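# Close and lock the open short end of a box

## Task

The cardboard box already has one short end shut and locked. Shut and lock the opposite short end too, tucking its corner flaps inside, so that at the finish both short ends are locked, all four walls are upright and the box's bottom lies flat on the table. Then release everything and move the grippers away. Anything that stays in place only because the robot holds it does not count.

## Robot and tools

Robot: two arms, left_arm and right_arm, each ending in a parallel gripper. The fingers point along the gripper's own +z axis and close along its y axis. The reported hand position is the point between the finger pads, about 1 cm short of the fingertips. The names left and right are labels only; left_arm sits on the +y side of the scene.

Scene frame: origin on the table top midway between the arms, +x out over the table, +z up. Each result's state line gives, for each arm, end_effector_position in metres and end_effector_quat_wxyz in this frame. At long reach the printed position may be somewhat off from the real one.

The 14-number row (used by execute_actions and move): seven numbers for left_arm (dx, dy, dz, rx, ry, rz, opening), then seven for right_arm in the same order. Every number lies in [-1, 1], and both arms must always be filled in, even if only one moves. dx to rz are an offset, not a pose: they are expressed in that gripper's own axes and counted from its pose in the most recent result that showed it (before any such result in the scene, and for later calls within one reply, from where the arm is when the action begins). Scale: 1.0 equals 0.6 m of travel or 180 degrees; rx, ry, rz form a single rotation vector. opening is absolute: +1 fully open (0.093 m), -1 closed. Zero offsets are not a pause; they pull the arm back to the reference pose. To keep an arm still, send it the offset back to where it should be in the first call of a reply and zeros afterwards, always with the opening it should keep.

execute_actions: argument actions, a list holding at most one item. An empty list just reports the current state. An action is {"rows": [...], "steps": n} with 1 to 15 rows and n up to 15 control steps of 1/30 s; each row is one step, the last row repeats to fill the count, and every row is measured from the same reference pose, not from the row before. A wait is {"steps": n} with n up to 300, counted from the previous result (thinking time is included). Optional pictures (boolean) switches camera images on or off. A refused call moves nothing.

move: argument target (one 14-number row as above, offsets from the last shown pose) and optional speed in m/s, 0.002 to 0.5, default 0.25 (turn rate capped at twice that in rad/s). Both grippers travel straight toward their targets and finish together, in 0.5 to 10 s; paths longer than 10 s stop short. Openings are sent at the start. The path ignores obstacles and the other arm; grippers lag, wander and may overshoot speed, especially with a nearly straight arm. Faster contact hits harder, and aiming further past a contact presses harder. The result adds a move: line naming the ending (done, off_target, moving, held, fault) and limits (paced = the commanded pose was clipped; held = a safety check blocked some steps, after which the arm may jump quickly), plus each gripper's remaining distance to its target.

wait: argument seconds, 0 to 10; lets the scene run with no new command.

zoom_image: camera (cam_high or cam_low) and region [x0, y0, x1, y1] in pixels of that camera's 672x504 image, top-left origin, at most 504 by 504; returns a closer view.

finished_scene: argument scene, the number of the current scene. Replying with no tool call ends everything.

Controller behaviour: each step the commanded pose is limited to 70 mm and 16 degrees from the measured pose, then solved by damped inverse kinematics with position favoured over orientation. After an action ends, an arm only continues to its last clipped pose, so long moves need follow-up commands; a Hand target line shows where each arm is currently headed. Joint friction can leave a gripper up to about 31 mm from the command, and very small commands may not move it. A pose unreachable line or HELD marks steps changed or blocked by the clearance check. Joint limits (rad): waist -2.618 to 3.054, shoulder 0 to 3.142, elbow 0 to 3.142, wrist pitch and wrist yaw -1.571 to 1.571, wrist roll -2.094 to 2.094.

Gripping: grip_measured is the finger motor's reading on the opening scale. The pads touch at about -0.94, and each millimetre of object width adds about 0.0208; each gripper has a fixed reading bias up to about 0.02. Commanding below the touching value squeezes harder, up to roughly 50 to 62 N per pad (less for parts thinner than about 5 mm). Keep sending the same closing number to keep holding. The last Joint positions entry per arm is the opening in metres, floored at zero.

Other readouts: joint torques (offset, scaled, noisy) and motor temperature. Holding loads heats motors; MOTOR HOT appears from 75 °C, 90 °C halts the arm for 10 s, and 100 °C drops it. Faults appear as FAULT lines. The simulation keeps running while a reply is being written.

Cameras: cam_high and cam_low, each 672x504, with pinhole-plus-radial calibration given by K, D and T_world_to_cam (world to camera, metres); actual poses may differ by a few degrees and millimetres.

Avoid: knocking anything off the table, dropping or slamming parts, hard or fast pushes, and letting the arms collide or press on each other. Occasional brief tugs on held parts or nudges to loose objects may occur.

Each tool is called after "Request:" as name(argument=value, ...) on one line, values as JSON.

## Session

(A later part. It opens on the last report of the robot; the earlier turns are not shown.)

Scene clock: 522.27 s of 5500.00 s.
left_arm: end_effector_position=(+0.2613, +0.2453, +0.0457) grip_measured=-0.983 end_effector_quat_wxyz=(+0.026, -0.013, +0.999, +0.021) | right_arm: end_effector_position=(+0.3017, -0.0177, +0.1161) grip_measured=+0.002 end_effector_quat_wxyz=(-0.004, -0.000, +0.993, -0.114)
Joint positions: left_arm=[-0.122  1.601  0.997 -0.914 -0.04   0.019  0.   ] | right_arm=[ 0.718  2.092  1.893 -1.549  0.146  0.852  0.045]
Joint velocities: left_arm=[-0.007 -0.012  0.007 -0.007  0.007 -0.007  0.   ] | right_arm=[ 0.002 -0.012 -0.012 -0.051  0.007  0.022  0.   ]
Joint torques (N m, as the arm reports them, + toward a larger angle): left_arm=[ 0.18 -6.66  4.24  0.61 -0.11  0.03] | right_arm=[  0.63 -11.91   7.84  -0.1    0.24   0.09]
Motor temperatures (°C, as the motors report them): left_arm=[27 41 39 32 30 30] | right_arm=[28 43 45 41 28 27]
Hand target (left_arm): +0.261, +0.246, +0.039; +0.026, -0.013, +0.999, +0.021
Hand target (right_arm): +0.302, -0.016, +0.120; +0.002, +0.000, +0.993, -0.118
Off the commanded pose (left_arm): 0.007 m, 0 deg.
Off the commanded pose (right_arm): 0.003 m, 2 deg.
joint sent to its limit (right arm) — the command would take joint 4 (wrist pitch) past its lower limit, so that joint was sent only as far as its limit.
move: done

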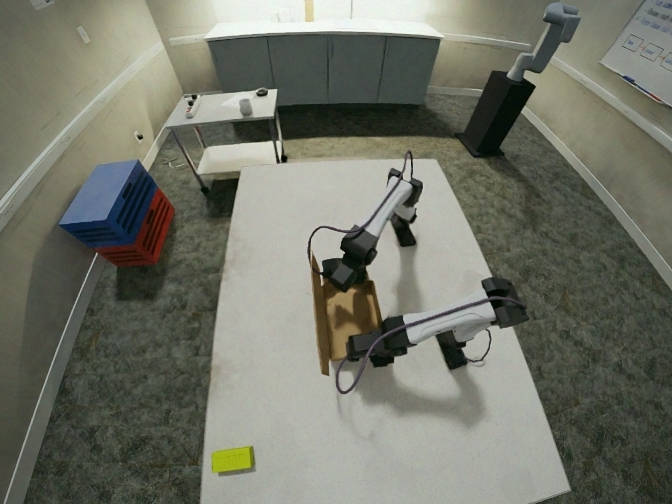

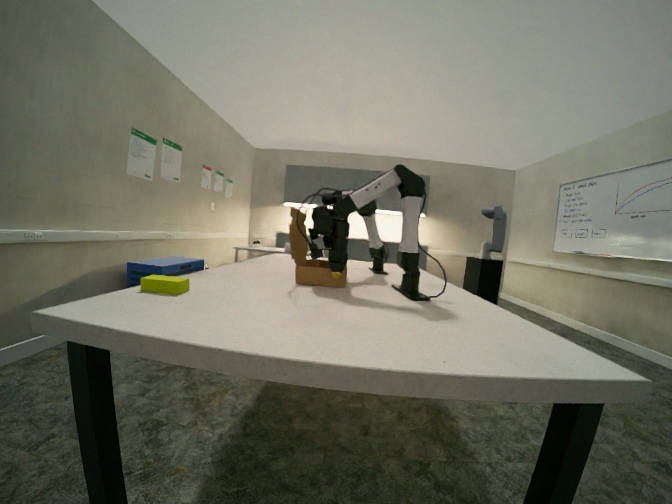

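Request:
move(target=[0,0,0.012,0,0,0,-1,0.01,0.006,0.125,0,0,0,0], speed=0.08)

Request:
move(target=[0,0,0.012,0,0,0,-1,0,0,0,0,0,0,-1])

Request:
move(target=[0,0,0.012,0,0,0,-1,0,0.003,-0.085,-0.04,0,0,-1], speed=0.05)

Request:
zoom_image(camera="cam_high", region=[280,190,420,320])

Request:
zoom_image(camera="cam_low", region=[270,200,390,300])

Scene clock: 533.80 s of 5500.00 s.
left_arm: end_effector_position=(+0.2613, +0.2452, +0.0457) grip_measured=-0.983 end_effector_quat_wxyz=(+0.026, -0.013, +0.999, +0.020) | right_arm: end_effector_position=(+0.2914, -0.0297, +0.0381) grip_measured=+0.002 end_effector_quat_wxyz=(-0.012, -0.002, +0.992, -0.125)
Joint positions: left_arm=[-0.122  1.601  0.997 -0.914 -0.039  0.019  0.   ] | right_arm=[ 0.718  2.092  1.575 -1.258  0.149  0.851  0.045]
Joint velocities: left_arm=[ 0.002  0.007 -0.007  0.022  0.081  0.037  0.   ] | right_arm=[-0.012 -0.022  0.017 -0.051 -0.081  0.022  0.001]
Joint torques (N m, as the arm reports them, + toward a larger angle): left_arm=[ 0.21 -6.66  4.3   0.58 -0.1   0.06] | right_arm=[ -1.22 -14.41   4.47   0.23   0.13  -0.09]
Motor temperatures (°C, as the motors report them): left_arm=[27 41 40 32 30 30] | right_arm=[28 46 45 39 28 27]
Hand target (left_arm): +0.261, +0.246, +0.039; +0.026, -0.013, +0.999, +0.020
Hand target (right_arm): +0.295, -0.031, +0.042; -0.004, +0.000, +0.993, -0.114
Off the commanded pose (left_arm): 0.007 m, 0 deg.
Off the commanded pose (right_arm): 0.006 m, 2 deg.
After step 90, 7.07 s passed at rest.
move: done

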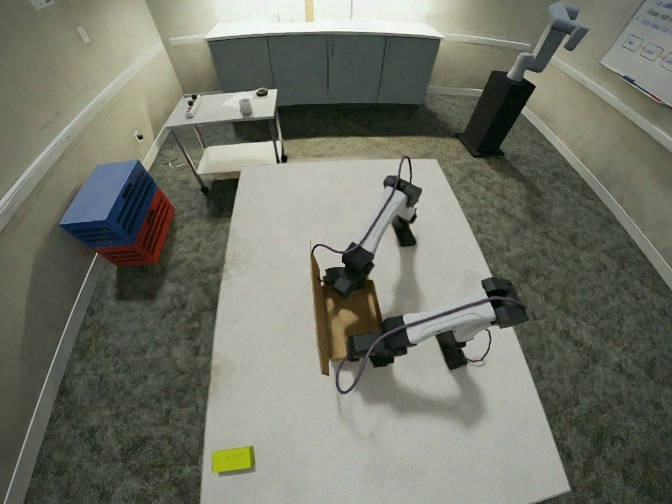

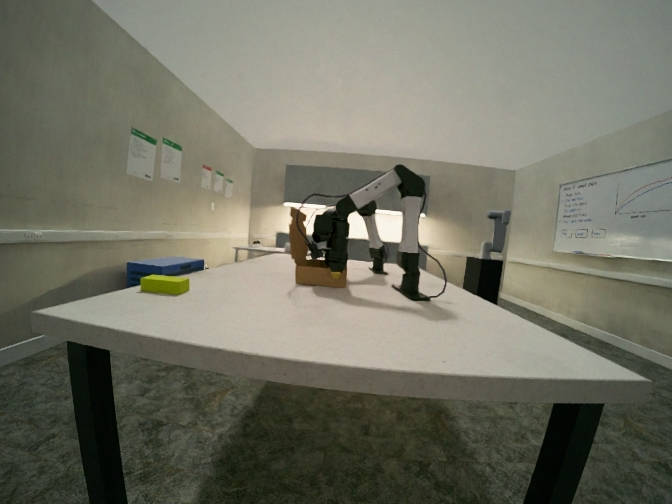

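Scene clock: 534.50 s of 5500.00 s.
left_arm: end_effector_position=(+0.2608, +0.2459, +0.0456) grip_measured=-0.983 end_effector_quat_wxyz=(+0.025, -0.014, +0.999, +0.020) | right_arm: end_effector_position=(+0.2918, -0.0511, +0.0448) grip_measured=-0.974 end_effector_quat_wxyz=(-0.011, +0.000, +0.986, -0.169)
Joint positions: left_arm=[-0.118  1.601  0.997 -0.915 -0.038  0.02   0.   ] | right_arm=[ 0.706  2.088  1.575 -1.326  0.211  0.855  0.   ]
Joint velocities: left_arm=[ 0.002  0.012  0.002  0.022 -0.007 -0.037  0.   ] | right_arm=[ 0.002 -0.007  0.017 -0.066  0.037 -0.007  0.   ]
Joint torques (N m, as the arm reports them, + toward a larger angle): left_arm=[-0.03 -6.88  4.24  0.61 -0.1   0.06] | right_arm=[  0.94 -11.92   5.77   0.53  -0.32  -0.04]
Motor temperatures (°C, as the motors report them): left_arm=[27 41 40 32 30 30] | right_arm=[28 46 45 39 28 27]
Hand target (left_arm): +0.261, +0.246, +0.039; +0.025, -0.013, +0.999, +0.020
Hand target (right_arm): +0.291, -0.030, +0.039; -0.013, -0.003, +0.992, -0.126
Off the commanded pose (left_arm): 0.007 m, 0 deg.
Off the commanded pose (right_arm): 0.022 m, 5 deg.
move: off_target (right_arm)

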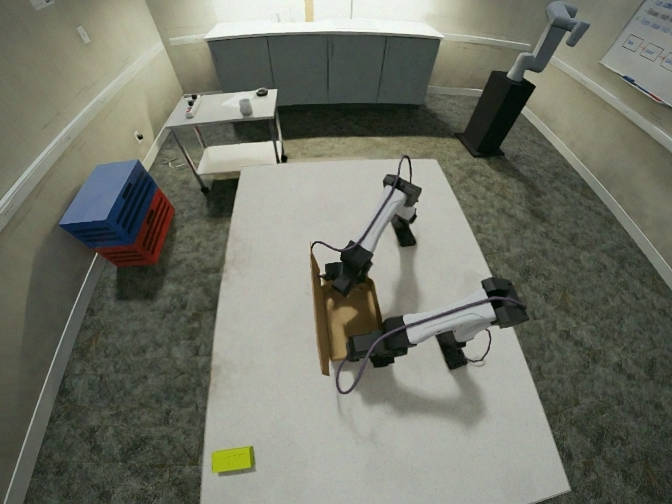

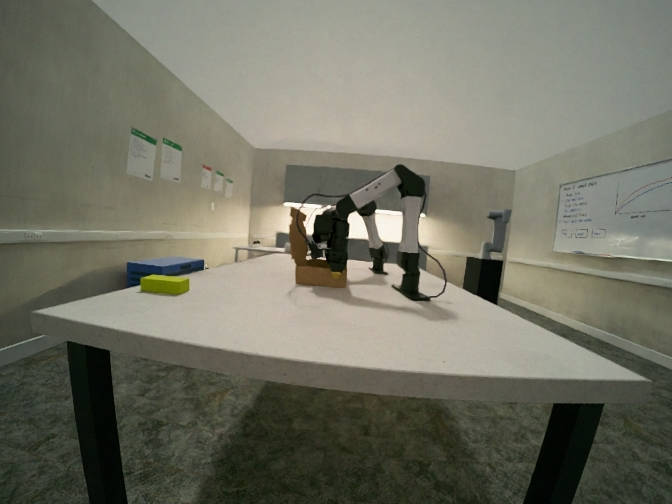

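Scene clock: 536.10 s of 5500.00 s.
left_arm: end_effector_position=(+0.2610, +0.2448, +0.0455) grip_measured=-0.983 end_effector_quat_wxyz=(+0.025, -0.017, +0.999, +0.010) | right_arm: end_effector_position=(+0.2936, -0.0519, +0.0727) grip_measured=-0.974 end_effector_quat_wxyz=(-0.011, -0.003, +0.986, -0.164)
Joint positions: left_arm=[-0.111  1.601  0.997 -0.915 -0.019  0.021  0.   ] | right_arm=[ 0.698  2.058  1.646 -1.417  0.207  0.839  0.   ]
Joint velocities: left_arm=[-0.007 -0.002 -0.027 -0.037  0.037 -0.051  0.   ] | right_arm=[-0.012  0.017 -0.007 -0.066 -0.037 -0.095  0.   ]
Joint torques (N m, as the arm reports them, + toward a larger angle): left_arm=[-0.28 -6.61  4.29  0.61 -0.3   0.05] | right_arm=[ -0.09 -15.27   9.23  -0.09  -0.47  -0.06]
Motor temperatures (°C, as the motors report them): left_arm=[27 41 40 32 30 30] | right_arm=[28 47 45 39 28 27]
Hand target (left_arm): +0.261, +0.246, +0.039; +0.025, -0.014, +0.999, +0.020
Hand target (right_arm): +0.293, -0.033, +0.093; -0.011, -0.000, +0.994, -0.107
Off the commanded pose (left_arm): 0.007 m, 1 deg.
Off the commanded pose (right_arm): 0.028 m, 7 deg.
move: off_target (right_arm)

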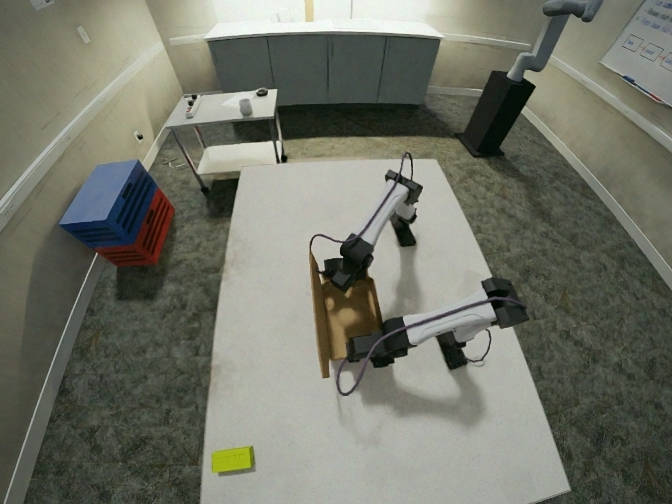

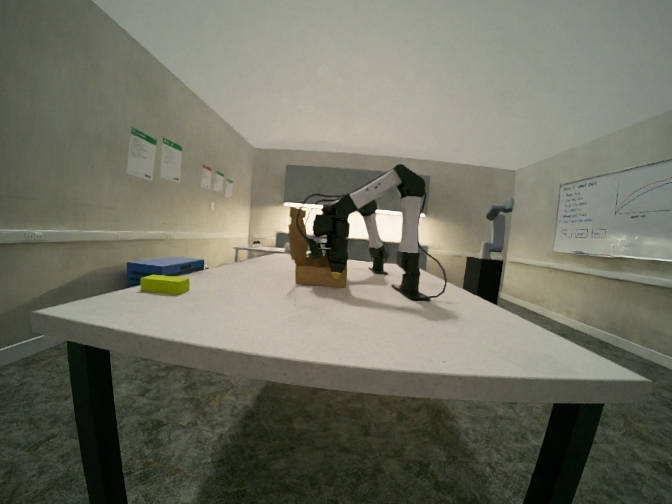

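Region (280, 190, 420, 320) of cam_high's 672x504 image, scaled by 3.600, with more detail than that image has; it fills the top 468 rows of this view, and the rest is white.

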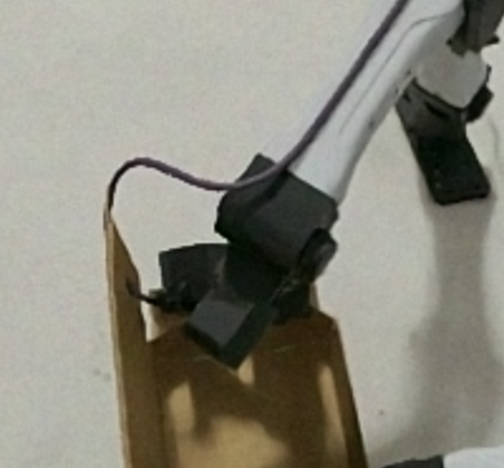

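Region (270, 200, 390, 300) of cam_low's 672x504 image, scaled by 4.200, with more detail than that image has.

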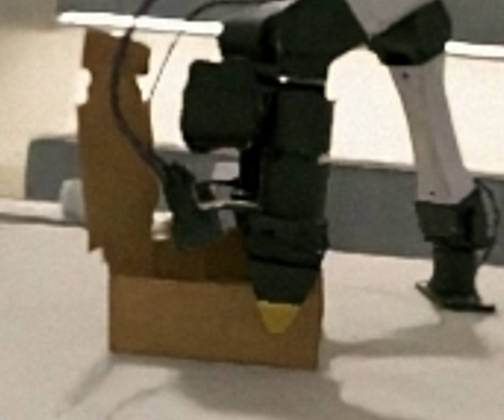

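Request:
move(target=[0,0,0.012,0,0,0,-1,0,0,0.02,0,0,0,0], speed=0.05)

Request:
move(target=[0,0,0.012,0,0,0,-1,0,-0.04,-0.12,-0.105,0,0,0], speed=0.15)

Request:
move(target=[0,0,0.012,0,0,0,-1,0,-0.1,0,0,0,-0.5,0.8], speed=0.4)

Request:
zoom_image(camera="cam_high", region=[280,190,420,320])

Scene clock: 552.90 s of 5500.00 s.
left_arm: end_effector_position=(+0.2617, +0.2434, +0.0456) grip_measured=-0.983 end_effector_quat_wxyz=(+0.027, -0.018, +0.999, +0.006) | right_arm: end_effector_position=(+0.2968, -0.0505, +0.0688) grip_measured=-0.003 end_effector_quat_wxyz=(-0.002, -0.003, +0.987, -0.160)
Joint positions: left_arm=[-0.11   1.601  0.997 -0.912 -0.01   0.02   0.   ] | right_arm=[ 0.698  2.056  1.63  -1.385  0.215  0.839  0.045]
Joint velocities: left_arm=[-0.002  0.002  0.017 -0.022  0.007  0.095  0.   ] | right_arm=[ 0.002 -0.002 -0.012  0.022  0.022 -0.037 -0.   ]
Joint torques (N m, as the arm reports them, + toward a larger angle): left_arm=[ 0.3  -6.69  4.33  0.6  -0.18  0.06] | right_arm=[ -0.85 -12.01   3.27   0.1    0.09  -0.04]
Motor temperatures (°C, as the motors report them): left_arm=[27 41 40 32 30 30] | right_arm=[27 54 46 37 28 27]
Hand target (left_arm): +0.261, +0.245, +0.039; +0.025, -0.017, +0.999, +0.010
Hand target (right_arm): +0.293, -0.056, +0.062; -0.011, -0.003, +0.986, -0.164
Off the commanded pose (left_arm): 0.007 m, 1 deg.
Off the commanded pose (right_arm): 0.010 m, 1 deg.
After step 90, 13.10 s passed at rest.
move: done

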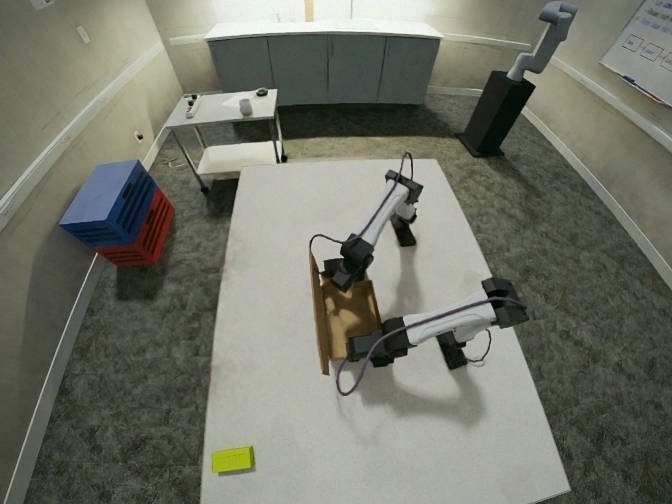

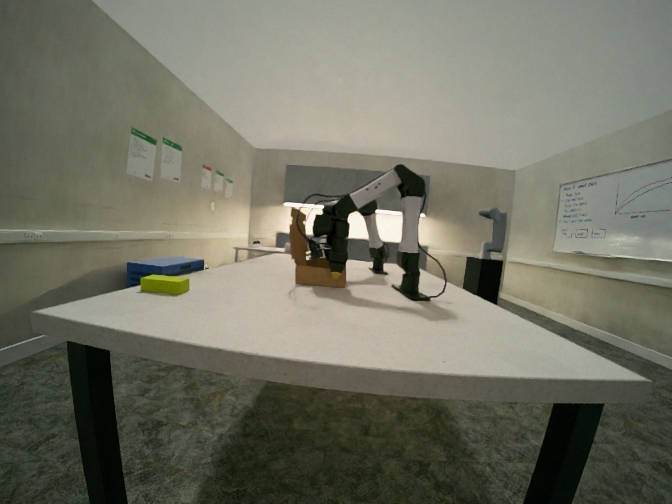

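Scene clock: 554.43 s of 5500.00 s.
left_arm: end_effector_position=(+0.2616, +0.2434, +0.0455) grip_measured=-0.983 end_effector_quat_wxyz=(+0.027, -0.018, +0.999, +0.006) | right_arm: end_effector_position=(+0.2960, -0.0493, +0.1342) grip_measured=-0.003 end_effector_quat_wxyz=(-0.009, -0.002, +1.000, -0.006)
Joint positions: left_arm=[-0.11   1.601  0.997 -0.913 -0.01   0.02   0.   ] | right_arm=[ 0.594  1.837  1.63  -1.385 -0.002  0.711  0.045]
Joint velocities: left_arm=[-0.017  0.012 -0.012  0.022 -0.095 -0.007  0.   ] | right_arm=[-0.002  0.002 -0.007 -0.051 -0.066 -0.022 -0.001]
Joint torques (N m, as the arm reports them, + toward a larger angle): left_arm=[ 0.21 -6.51  4.33  0.55 -0.09  0.02] | right_arm=[ -1.25 -11.68   7.67   0.32  -0.01  -0.07]
Motor temperatures (°C, as the motors report them): left_arm=[27 41 40 32 30 30] | right_arm=[27 54 46 37 28 27]
Hand target (left_arm): +0.262, +0.244, +0.039; +0.027, -0.018, +0.999, +0.006
Hand target (right_arm): +0.297, -0.051, +0.144; -0.005, -0.002, +1.000, +0.004
Off the commanded pose (left_arm): 0.007 m, 0 deg.
Off the commanded pose (right_arm): 0.011 m, 1 deg.
move: off_target (right_arm)

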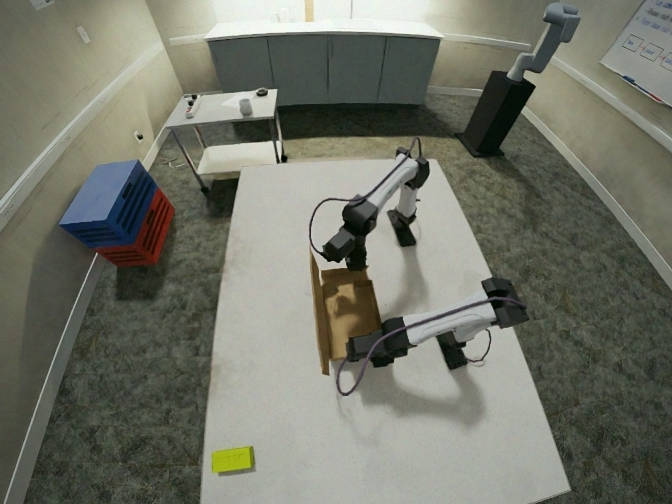

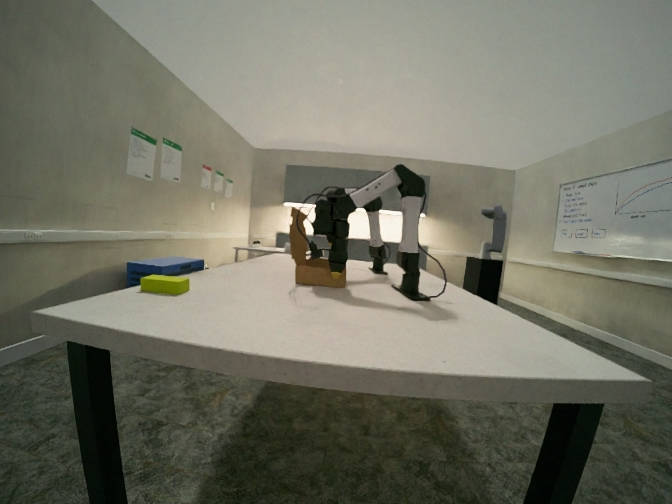

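Scene clock: 557.10 s of 5500.00 s.
left_arm: end_effector_position=(+0.2616, +0.2434, +0.0455) grip_measured=-0.983 end_effector_quat_wxyz=(+0.027, -0.018, +0.999, +0.006) | right_arm: end_effector_position=(+0.2947, -0.1058, +0.1326) grip_measured=+0.798 end_effector_quat_wxyz=(-0.023, -0.708, +0.706, +0.004)
Joint positions: left_arm=[-0.11   1.601  0.997 -0.913 -0.01   0.02   0.   ] | right_arm=[ 0.457  1.724  1.485 -1.378  0.002 -0.997  0.083]
Joint velocities: left_arm=[ 0.022 -0.007 -0.002  0.066  0.022 -0.066  0.   ] | right_arm=[-0.007  0.002  0.002  0.022 -0.066 -0.022 -0.   ]
Joint torques (N m, as the arm reports them, + toward a larger angle): left_arm=[ 0.18 -6.6   4.5   0.59 -0.09  0.01] | right_arm=[ -1.35 -10.89   4.93   0.57   0.02  -0.09]
Motor temperatures (°C, as the motors report them): left_arm=[27 41 40 32 30 30] | right_arm=[27 54 46 37 28 27]
Hand target (left_arm): +0.262, +0.243, +0.039; +0.027, -0.018, +0.999, +0.006
Hand target (right_arm): +0.297, -0.109, +0.134; +0.011, +0.708, -0.706, -0.001
Off the commanded pose (left_arm): 0.007 m, 0 deg.
Off the commanded pose (right_arm): 0.004 m, 1 deg.
move: done

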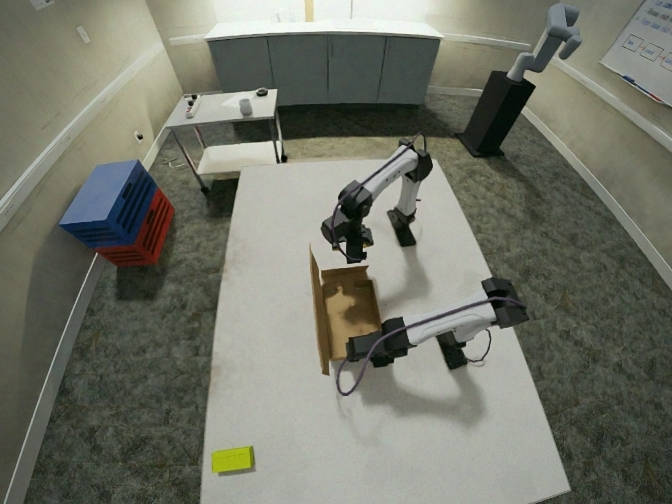

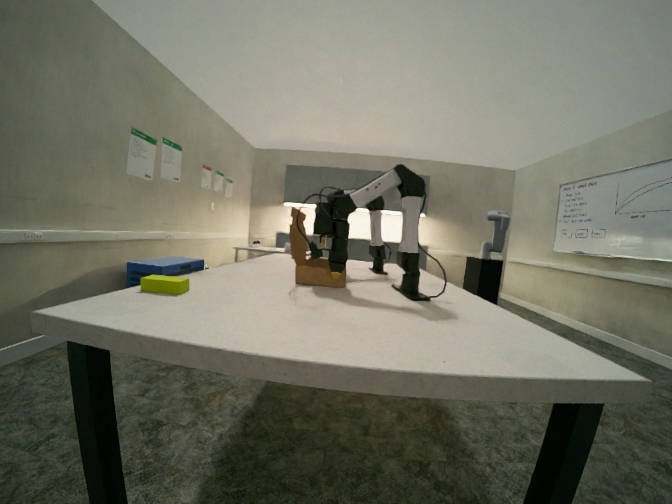

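Region (280, 190, 420, 320) of cam_high's 672x504 image, scaled by 3.600, with more detail than that image has; it fills the top 468 rows of this view, and the rest is white.

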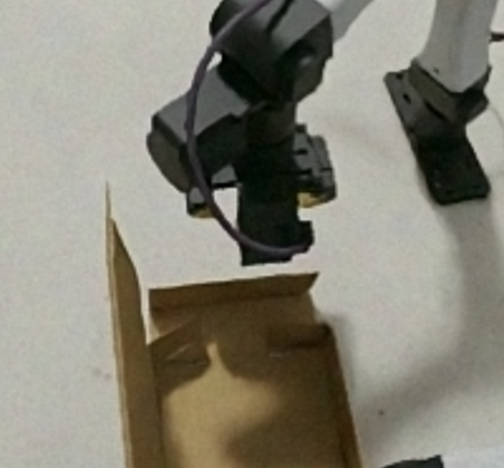

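Request:
move(target=[0,0,0.012,0,0,0,-1,-0.11,-0.033,0,0,0,0,0.8], speed=0.15)

Request:
move(target=[0,0,0.012,0,0,0,-1,0,0,0.14,0,0,0,0.8], speed=0.07)

Request:
zoom_image(camera="cam_low", region=[270,200,390,300])

Request:
zoom_image(camera="cam_high", region=[280,190,420,320])

Scene clock: 574.40 s of 5500.00 s.
left_arm: end_effector_position=(+0.2616, +0.2434, +0.0455) grip_measured=-0.983 end_effector_quat_wxyz=(+0.027, -0.018, +0.999, +0.006) | right_arm: end_effector_position=(+0.3148, -0.0434, +0.1272) grip_measured=+0.798 end_effector_quat_wxyz=(-0.022, -0.709, +0.704, +0.001)
Joint positions: left_arm=[-0.11   1.601  0.997 -0.913 -0.01   0.02   0.   ] | right_arm=[ 0.573  1.932  1.727 -1.41   0.002 -0.884  0.083]
Joint velocities: left_arm=[ 0.012  0.002 -0.022 -0.007 -0.037  0.007  0.   ] | right_arm=[ 0.007 -0.002  0.002 -0.051 -0.022 -0.037  0.   ]
Joint torques (N m, as the arm reports them, + toward a larger angle): left_arm=[ 0.26 -6.76  4.25  0.62 -0.04  0.06] | right_arm=[  0.48 -10.53   8.05   0.24  -0.08   0.05]
Motor temperatures (°C, as the motors report them): left_arm=[27 41 40 32 30 30] | right_arm=[27 52 45 37 28 27]
Hand target (left_arm): +0.262, +0.243, +0.039; +0.027, -0.018, +0.999, +0.006
Hand target (right_arm): +0.314, -0.040, +0.131; +0.022, +0.708, -0.706, -0.004
Off the commanded pose (left_arm): 0.007 m, 0 deg.
Off the commanded pose (right_arm): 0.005 m, 0 deg.
After step 90, 13.33 s passed at rest.
move: done

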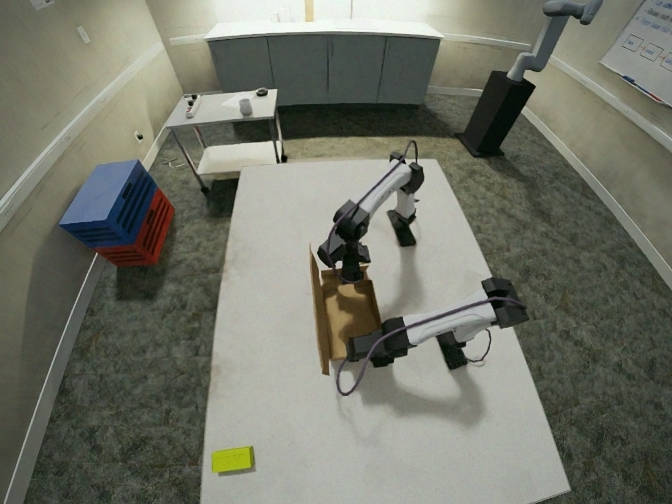

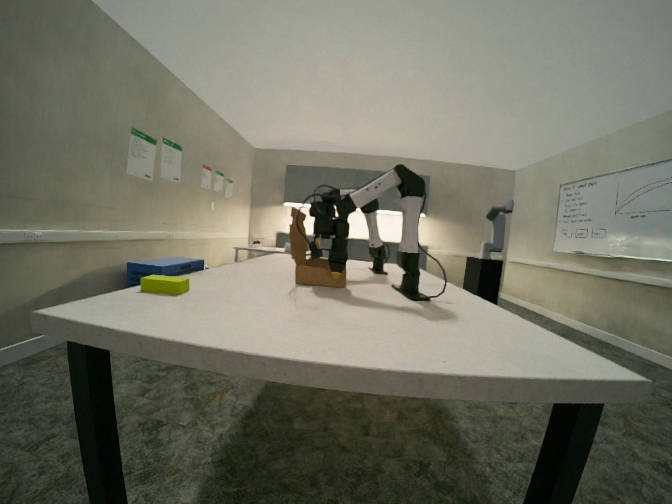

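Scene clock: 576.07 s of 5500.00 s.
left_arm: end_effector_position=(+0.2619, +0.2434, +0.0456) grip_measured=-0.983 end_effector_quat_wxyz=(+0.027, -0.018, +0.999, +0.006) | right_arm: end_effector_position=(+0.3087, -0.0300, +0.0731) grip_measured=+0.798 end_effector_quat_wxyz=(+0.013, -0.715, +0.699, +0.027)
Joint positions: left_arm=[-0.11   1.601  0.997 -0.912 -0.009  0.02   0.   ] | right_arm=[ 0.586  1.903  1.472 -1.119 -0.055 -0.886  0.083]
Joint velocities: left_arm=[-0.002 -0.007  0.012 -0.007  0.022 -0.007  0.   ] | right_arm=[-0.002 -0.002 -0.017  0.007 -0.007  0.007 -0.   ]
Joint torques (N m, as the arm reports them, + toward a larger angle): left_arm=[ 0.22 -6.58  4.24  0.54 -0.09  0.05] | right_arm=[-1.27 -6.94  2.97  0.86  0.41  0.01]
Motor temperatures (°C, as the motors report them): left_arm=[27 41 40 32 30 30] | right_arm=[27 52 45 37 28 27]
Hand target (left_arm): +0.262, +0.243, +0.039; +0.027, -0.018, +0.999, +0.006
Hand target (right_arm): +0.310, -0.047, +0.045; +0.023, +0.710, -0.704, -0.002
Off the commanded pose (left_arm): 0.007 m, 0 deg.
Off the commanded pose (right_arm): 0.034 m, 5 deg.
move: off_target (right_arm)

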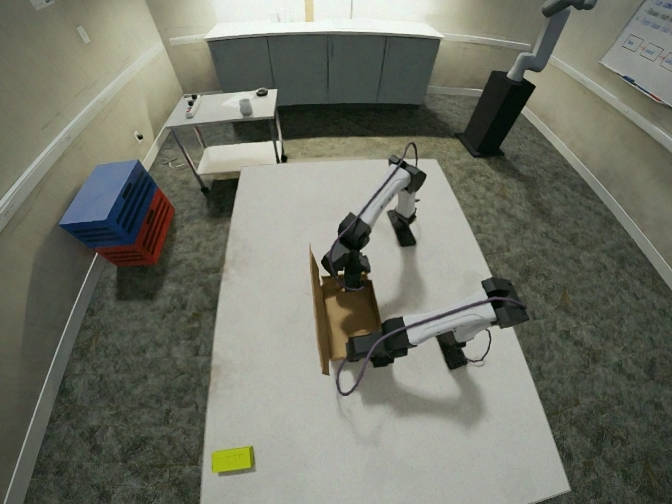

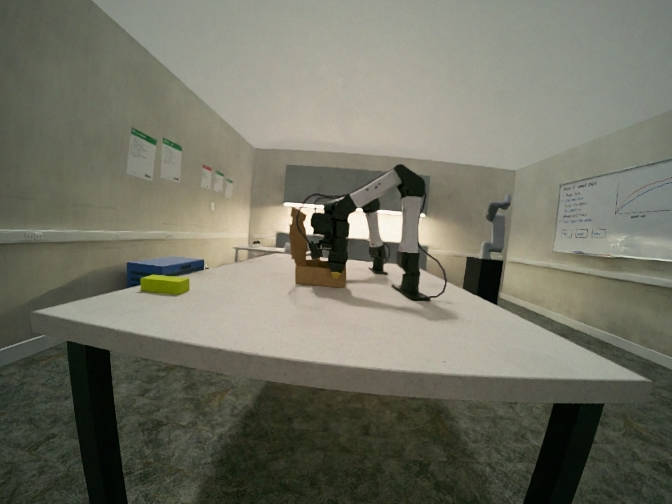

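Region (270, 200, 390, 300) of cam_low's 672x504 image, scaled by 4.200, with more detail than that image has.

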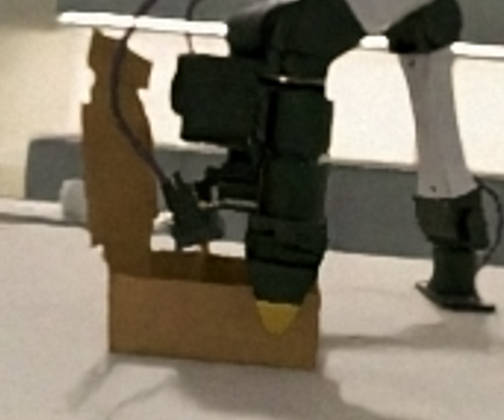

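Region (280, 190, 420, 320) of cam_high's 672x504 image, scaled by 3.600, with more detail than that image has; it fills the top 468 rows of this view, and the rest is white.

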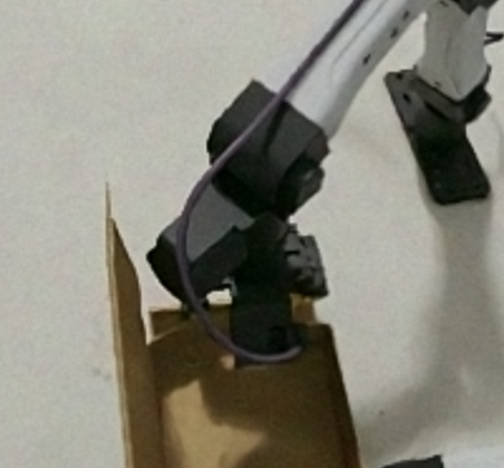

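Request:
move(target=[0,0,0.012,0,0,0,-1,-0.01,0,-0.04,0,0,0,0.8], speed=0.07)

Request:
move(target=[0,0,0.012,0,0,0,-1,-0.01,0,0,0,0,0,-1])

Request:
move(target=[0,0,0.012,0,0,0,-1,0,0,0.085,0,0,0,-1], speed=0.07)

Request:
move(target=[0,0,0.012,0,0,0,-1,0.075,-0.01,0,0,0,0,-1], speed=0.06)

Request:
move(target=[0,0,0.012,0,0,0,-1,0,-0.01,0,0,0,0,0.9])

Request:
zoom_image(camera="cam_high", region=[280,190,420,320])

Scene clock: 592.30 s of 5500.00 s.
left_arm: end_effector_position=(+0.2618, +0.2434, +0.0456) grip_measured=-0.983 end_effector_quat_wxyz=(+0.027, -0.018, +0.999, +0.006) | right_arm: end_effector_position=(+0.3086, -0.0282, +0.0923) grip_measured=+0.798 end_effector_quat_wxyz=(+0.011, -0.715, +0.698, +0.030)
Joint positions: left_arm=[-0.11   1.601  0.997 -0.912 -0.009  0.02   0.   ] | right_arm=[ 0.587  1.899  1.543 -1.198 -0.063 -0.886  0.083]
Joint velocities: left_arm=[ 0.002 -0.022 -0.002 -0.037 -0.081 -0.066  0.   ] | right_arm=[ 0.017  0.012  0.002 -0.051 -0.095  0.037  0.   ]
Joint torques (N m, as the arm reports them, + toward a larger angle): left_arm=[ 0.12 -6.54  4.45  0.6  -0.11  0.02] | right_arm=[  0.55 -10.73   8.09   0.39   0.04   0.07]
Motor temperatures (°C, as the motors report them): left_arm=[27 41 40 32 30 30] | right_arm=[27 48 43 37 28 27]
Hand target (left_arm): +0.262, +0.243, +0.039; +0.027, -0.018, +0.999, +0.006
Hand target (right_arm): +0.309, -0.025, +0.097; -0.013, +0.715, -0.699, -0.027
Off the commanded pose (left_arm): 0.007 m, 0 deg.
Off the commanded pose (right_arm): 0.006 m, 0 deg.
After step 90, 12.30 s passed at rest.
move: done

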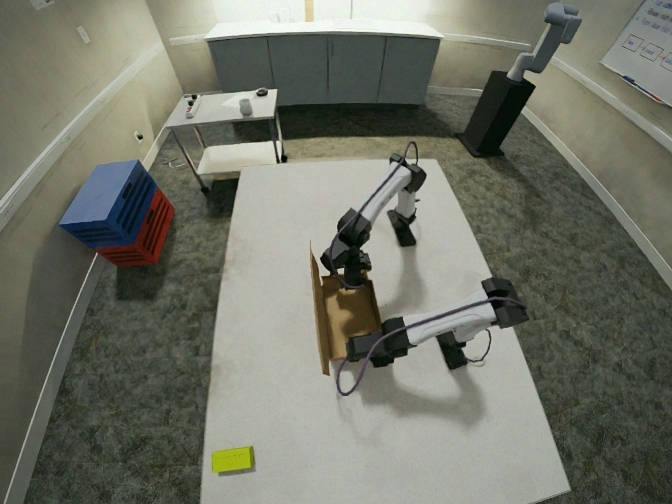

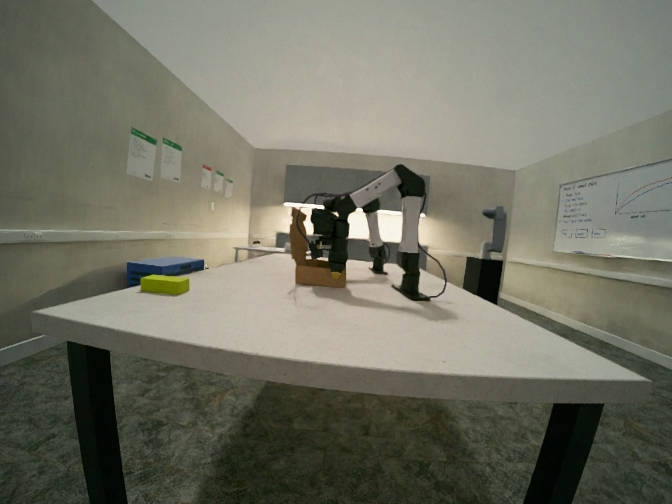

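Scene clock: 593.00 s of 5500.00 s.
left_arm: end_effector_position=(+0.2617, +0.2434, +0.0456) grip_measured=-0.983 end_effector_quat_wxyz=(+0.027, -0.018, +0.999, +0.006) | right_arm: end_effector_position=(+0.3086, -0.0282, +0.0923) grip_measured=-0.977 end_effector_quat_wxyz=(+0.011, -0.714, +0.700, +0.030)
Joint positions: left_arm=[-0.11   1.601  0.997 -0.912 -0.009  0.02   0.   ] | right_arm=[ 0.587  1.899  1.543 -1.198 -0.063 -0.883  0.   ]
Joint velocities: left_arm=[ 0.002 -0.002 -0.012 -0.037 -0.051 -0.022  0.   ] | right_arm=[ 0.012  0.012  0.002  0.037 -0.022  0.037  0.   ]
Joint torques (N m, as the arm reports them, + toward a larger angle): left_arm=[ 0.16 -6.51  4.41  0.57 -0.1   0.1 ] | right_arm=[ 1.04 -9.83  7.85  0.49 -0.05  0.06]
Motor temperatures (°C, as the motors report them): left_arm=[27 41 40 32 30 30] | right_arm=[27 48 43 37 28 27]
Hand target (left_arm): +0.262, +0.243, +0.039; +0.027, -0.018, +0.999, +0.006
Hand target (right_arm): +0.308, -0.022, +0.093; -0.011, +0.715, -0.698, -0.031
Off the commanded pose (left_arm): 0.007 m, 0 deg.
Off the commanded pose (right_arm): 0.006 m, 0 deg.
move: done

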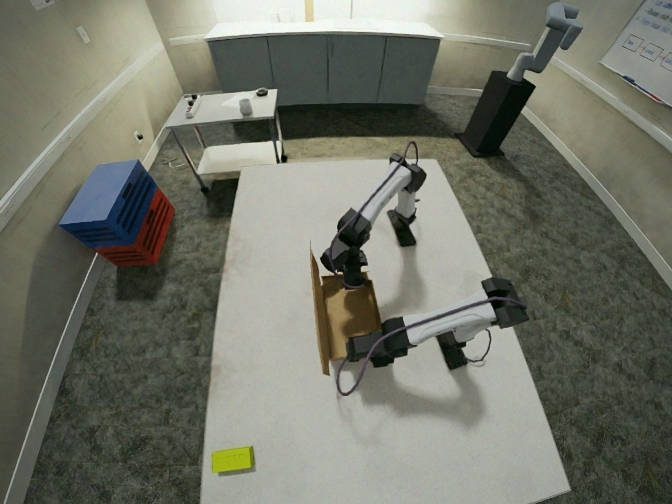

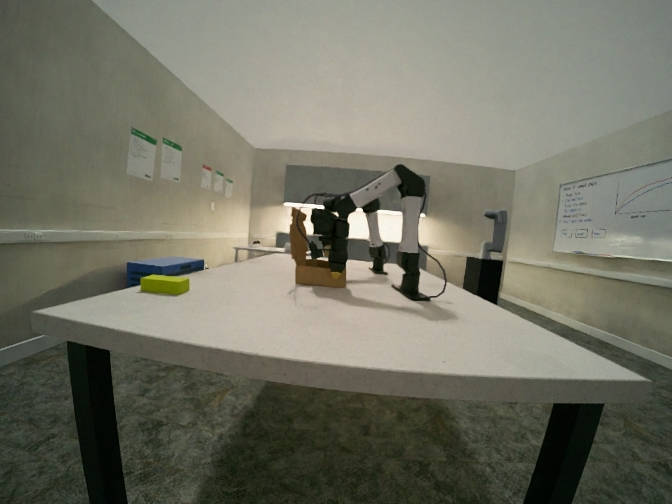

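Scene clock: 594.07 s of 5500.00 s.
left_arm: end_effector_position=(+0.2618, +0.2434, +0.0456) grip_measured=-0.983 end_effector_quat_wxyz=(+0.027, -0.018, +0.999, +0.006) | right_arm: end_effector_position=(+0.3062, -0.0173, +0.0623) grip_measured=-0.977 end_effector_quat_wxyz=(+0.033, -0.717, +0.695, +0.047)
Joint positions: left_arm=[-0.11   1.601  0.997 -0.912 -0.009  0.02   0.   ] | right_arm=[ 0.597  1.903  1.424 -1.034 -0.1   -0.883  0.   ]
Joint velocities: left_arm=[ 0.017 -0.007 -0.007 -0.022  0.007  0.007  0.   ] | right_arm=[-0.012  0.017 -0.007 -0.037 -0.037 -0.037  0.   ]
Joint torques (N m, as the arm reports them, + toward a larger angle): left_arm=[ 0.17 -6.63  4.36  0.58 -0.1   0.06] | right_arm=[-0.29 -8.    4.22  0.87  0.26  0.06]
Motor temperatures (°C, as the motors report them): left_arm=[27 41 40 32 30 30] | right_arm=[27 48 43 37 28 27]
Hand target (left_arm): +0.262, +0.243, +0.039; +0.027, -0.018, +0.999, +0.006
Hand target (right_arm): +0.306, -0.026, +0.043; -0.011, +0.714, -0.699, -0.031
Off the commanded pose (left_arm): 0.007 m, 0 deg.
Off the commanded pose (right_arm): 0.022 m, 3 deg.
move: off_target (right_arm)

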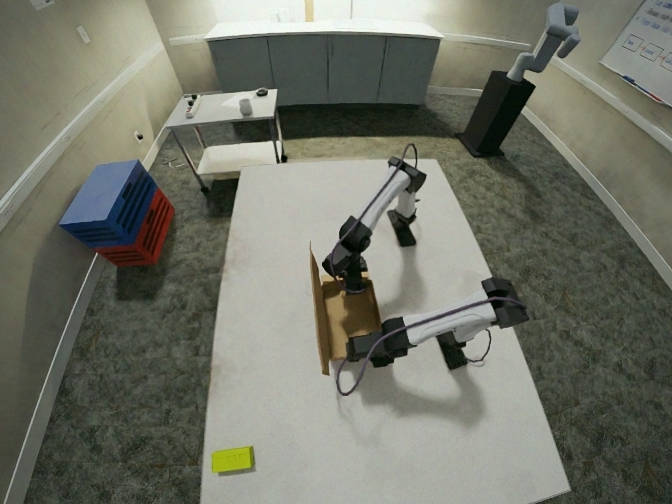

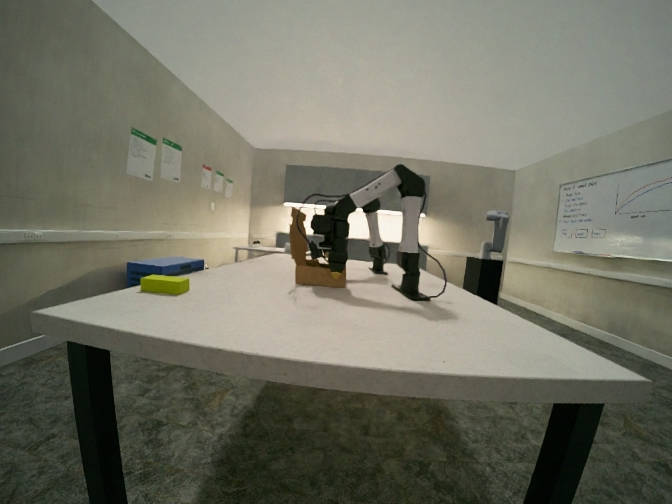

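Scene clock: 595.20 s of 5500.00 s.
left_arm: end_effector_position=(+0.2617, +0.2434, +0.0456) grip_measured=-0.983 end_effector_quat_wxyz=(+0.027, -0.018, +0.999, +0.006) | right_arm: end_effector_position=(+0.3110, -0.0588, +0.0541) grip_measured=-0.977 end_effector_quat_wxyz=(+0.020, -0.716, +0.696, +0.052)
Joint positions: left_arm=[-0.11   1.601  0.997 -0.912 -0.009  0.02   0.   ] | right_arm=[ 0.491  1.857  1.33  -1.023 -0.11  -0.986  0.   ]
Joint velocities: left_arm=[-0.022 -0.007  0.002 -0.066  0.007 -0.066  0.   ] | right_arm=[ 0.007  0.002  0.007  0.007 -0.066 -0.037  0.   ]
Joint torques (N m, as the arm reports them, + toward a larger angle): left_arm=[ 0.12 -6.7   4.37  0.55 -0.09  0.03] | right_arm=[ -1.15 -12.21   4.87   0.75  -0.03  -0.06]
Motor temperatures (°C, as the motors report them): left_arm=[27 41 40 32 30 30] | right_arm=[27 48 43 37 28 27]
Hand target (left_arm): +0.262, +0.243, +0.039; +0.027, -0.018, +0.999, +0.006
Hand target (right_arm): +0.314, -0.062, +0.057; -0.032, +0.717, -0.695, -0.047
Off the commanded pose (left_arm): 0.007 m, 0 deg.
Off the commanded pose (right_arm): 0.005 m, 2 deg.
move: done

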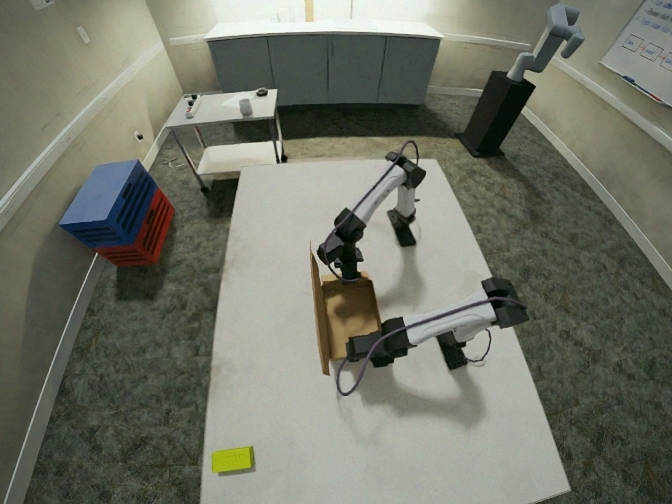

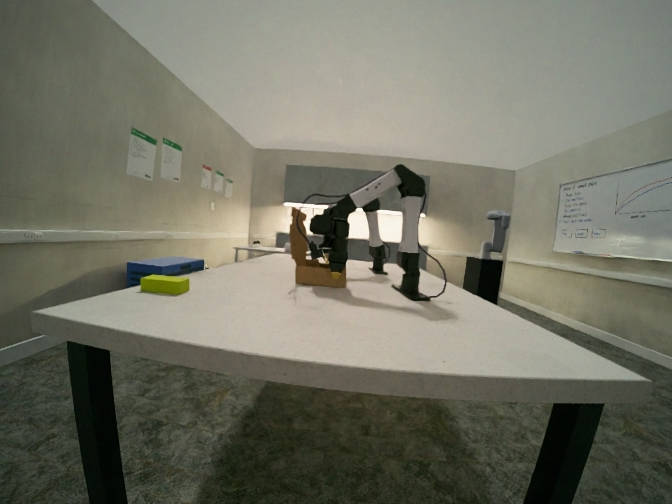

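Scene clock: 595.90 s of 5500.00 s.
left_arm: end_effector_position=(+0.2617, +0.2434, +0.0456) grip_measured=-0.983 end_effector_quat_wxyz=(+0.027, -0.018, +0.999, +0.006) | right_arm: end_effector_position=(+0.3110, -0.0588, +0.0541) grip_measured=+0.898 end_effector_quat_wxyz=(+0.020, -0.716, +0.696, +0.052)
Joint positions: left_arm=[-0.11   1.601  0.997 -0.912 -0.009  0.02   0.   ] | right_arm=[ 0.491  1.857  1.33  -1.023 -0.11  -0.986  0.088]
Joint velocities: left_arm=[ 0.002  0.017  0.012 -0.007 -0.037  0.007  0.   ] | right_arm=[ 0.007 -0.007 -0.002 -0.007 -0.007  0.037 -0.001]
Joint torques (N m, as the arm reports them, + toward a larger angle): left_arm=[ 0.19 -6.53  4.29  0.59 -0.09  0.06] | right_arm=[-1.2  -8.75  7.98  0.49 -0.06 -0.08]
Motor temperatures (°C, as the motors report them): left_arm=[27 41 40 32 30 30] | right_arm=[27 48 43 37 28 27]
Hand target (left_arm): +0.262, +0.243, +0.039; +0.027, -0.018, +0.999, +0.006
Hand target (right_arm): +0.317, -0.059, +0.054; -0.020, +0.716, -0.696, -0.052
Off the commanded pose (left_arm): 0.007 m, 0 deg.
Off the commanded pose (right_arm): 0.006 m, 0 deg.
move: done

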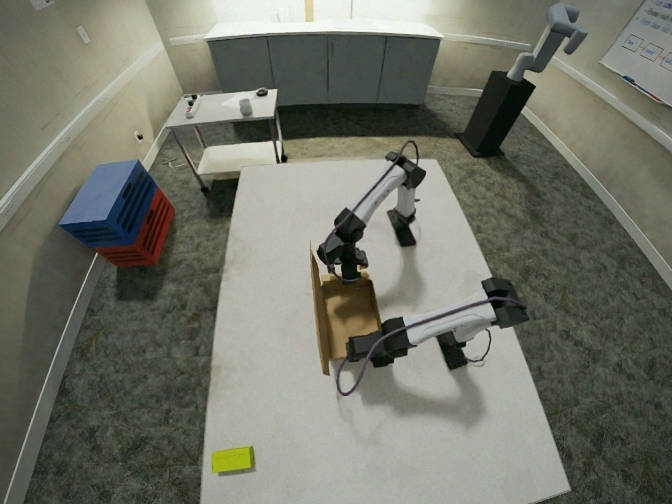

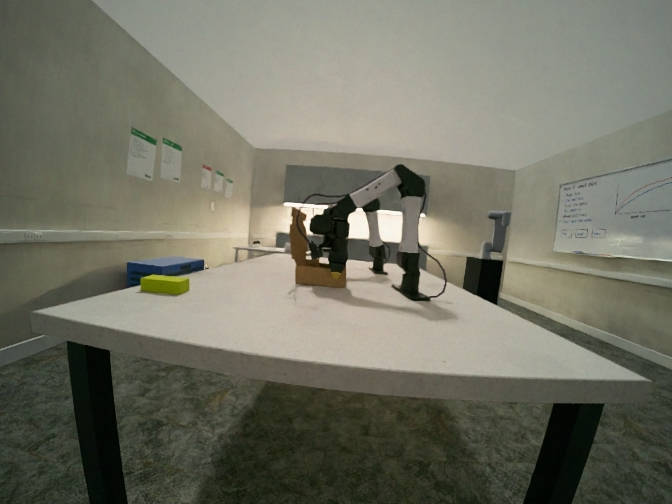

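Region (280, 190, 420, 320) of cam_high's 672x504 image, scaled by 3.600, with more detail than that image has; it fills the top 468 rows of this view, and the rest is white.

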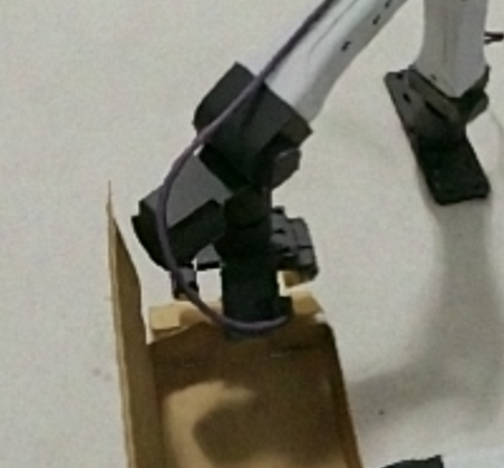

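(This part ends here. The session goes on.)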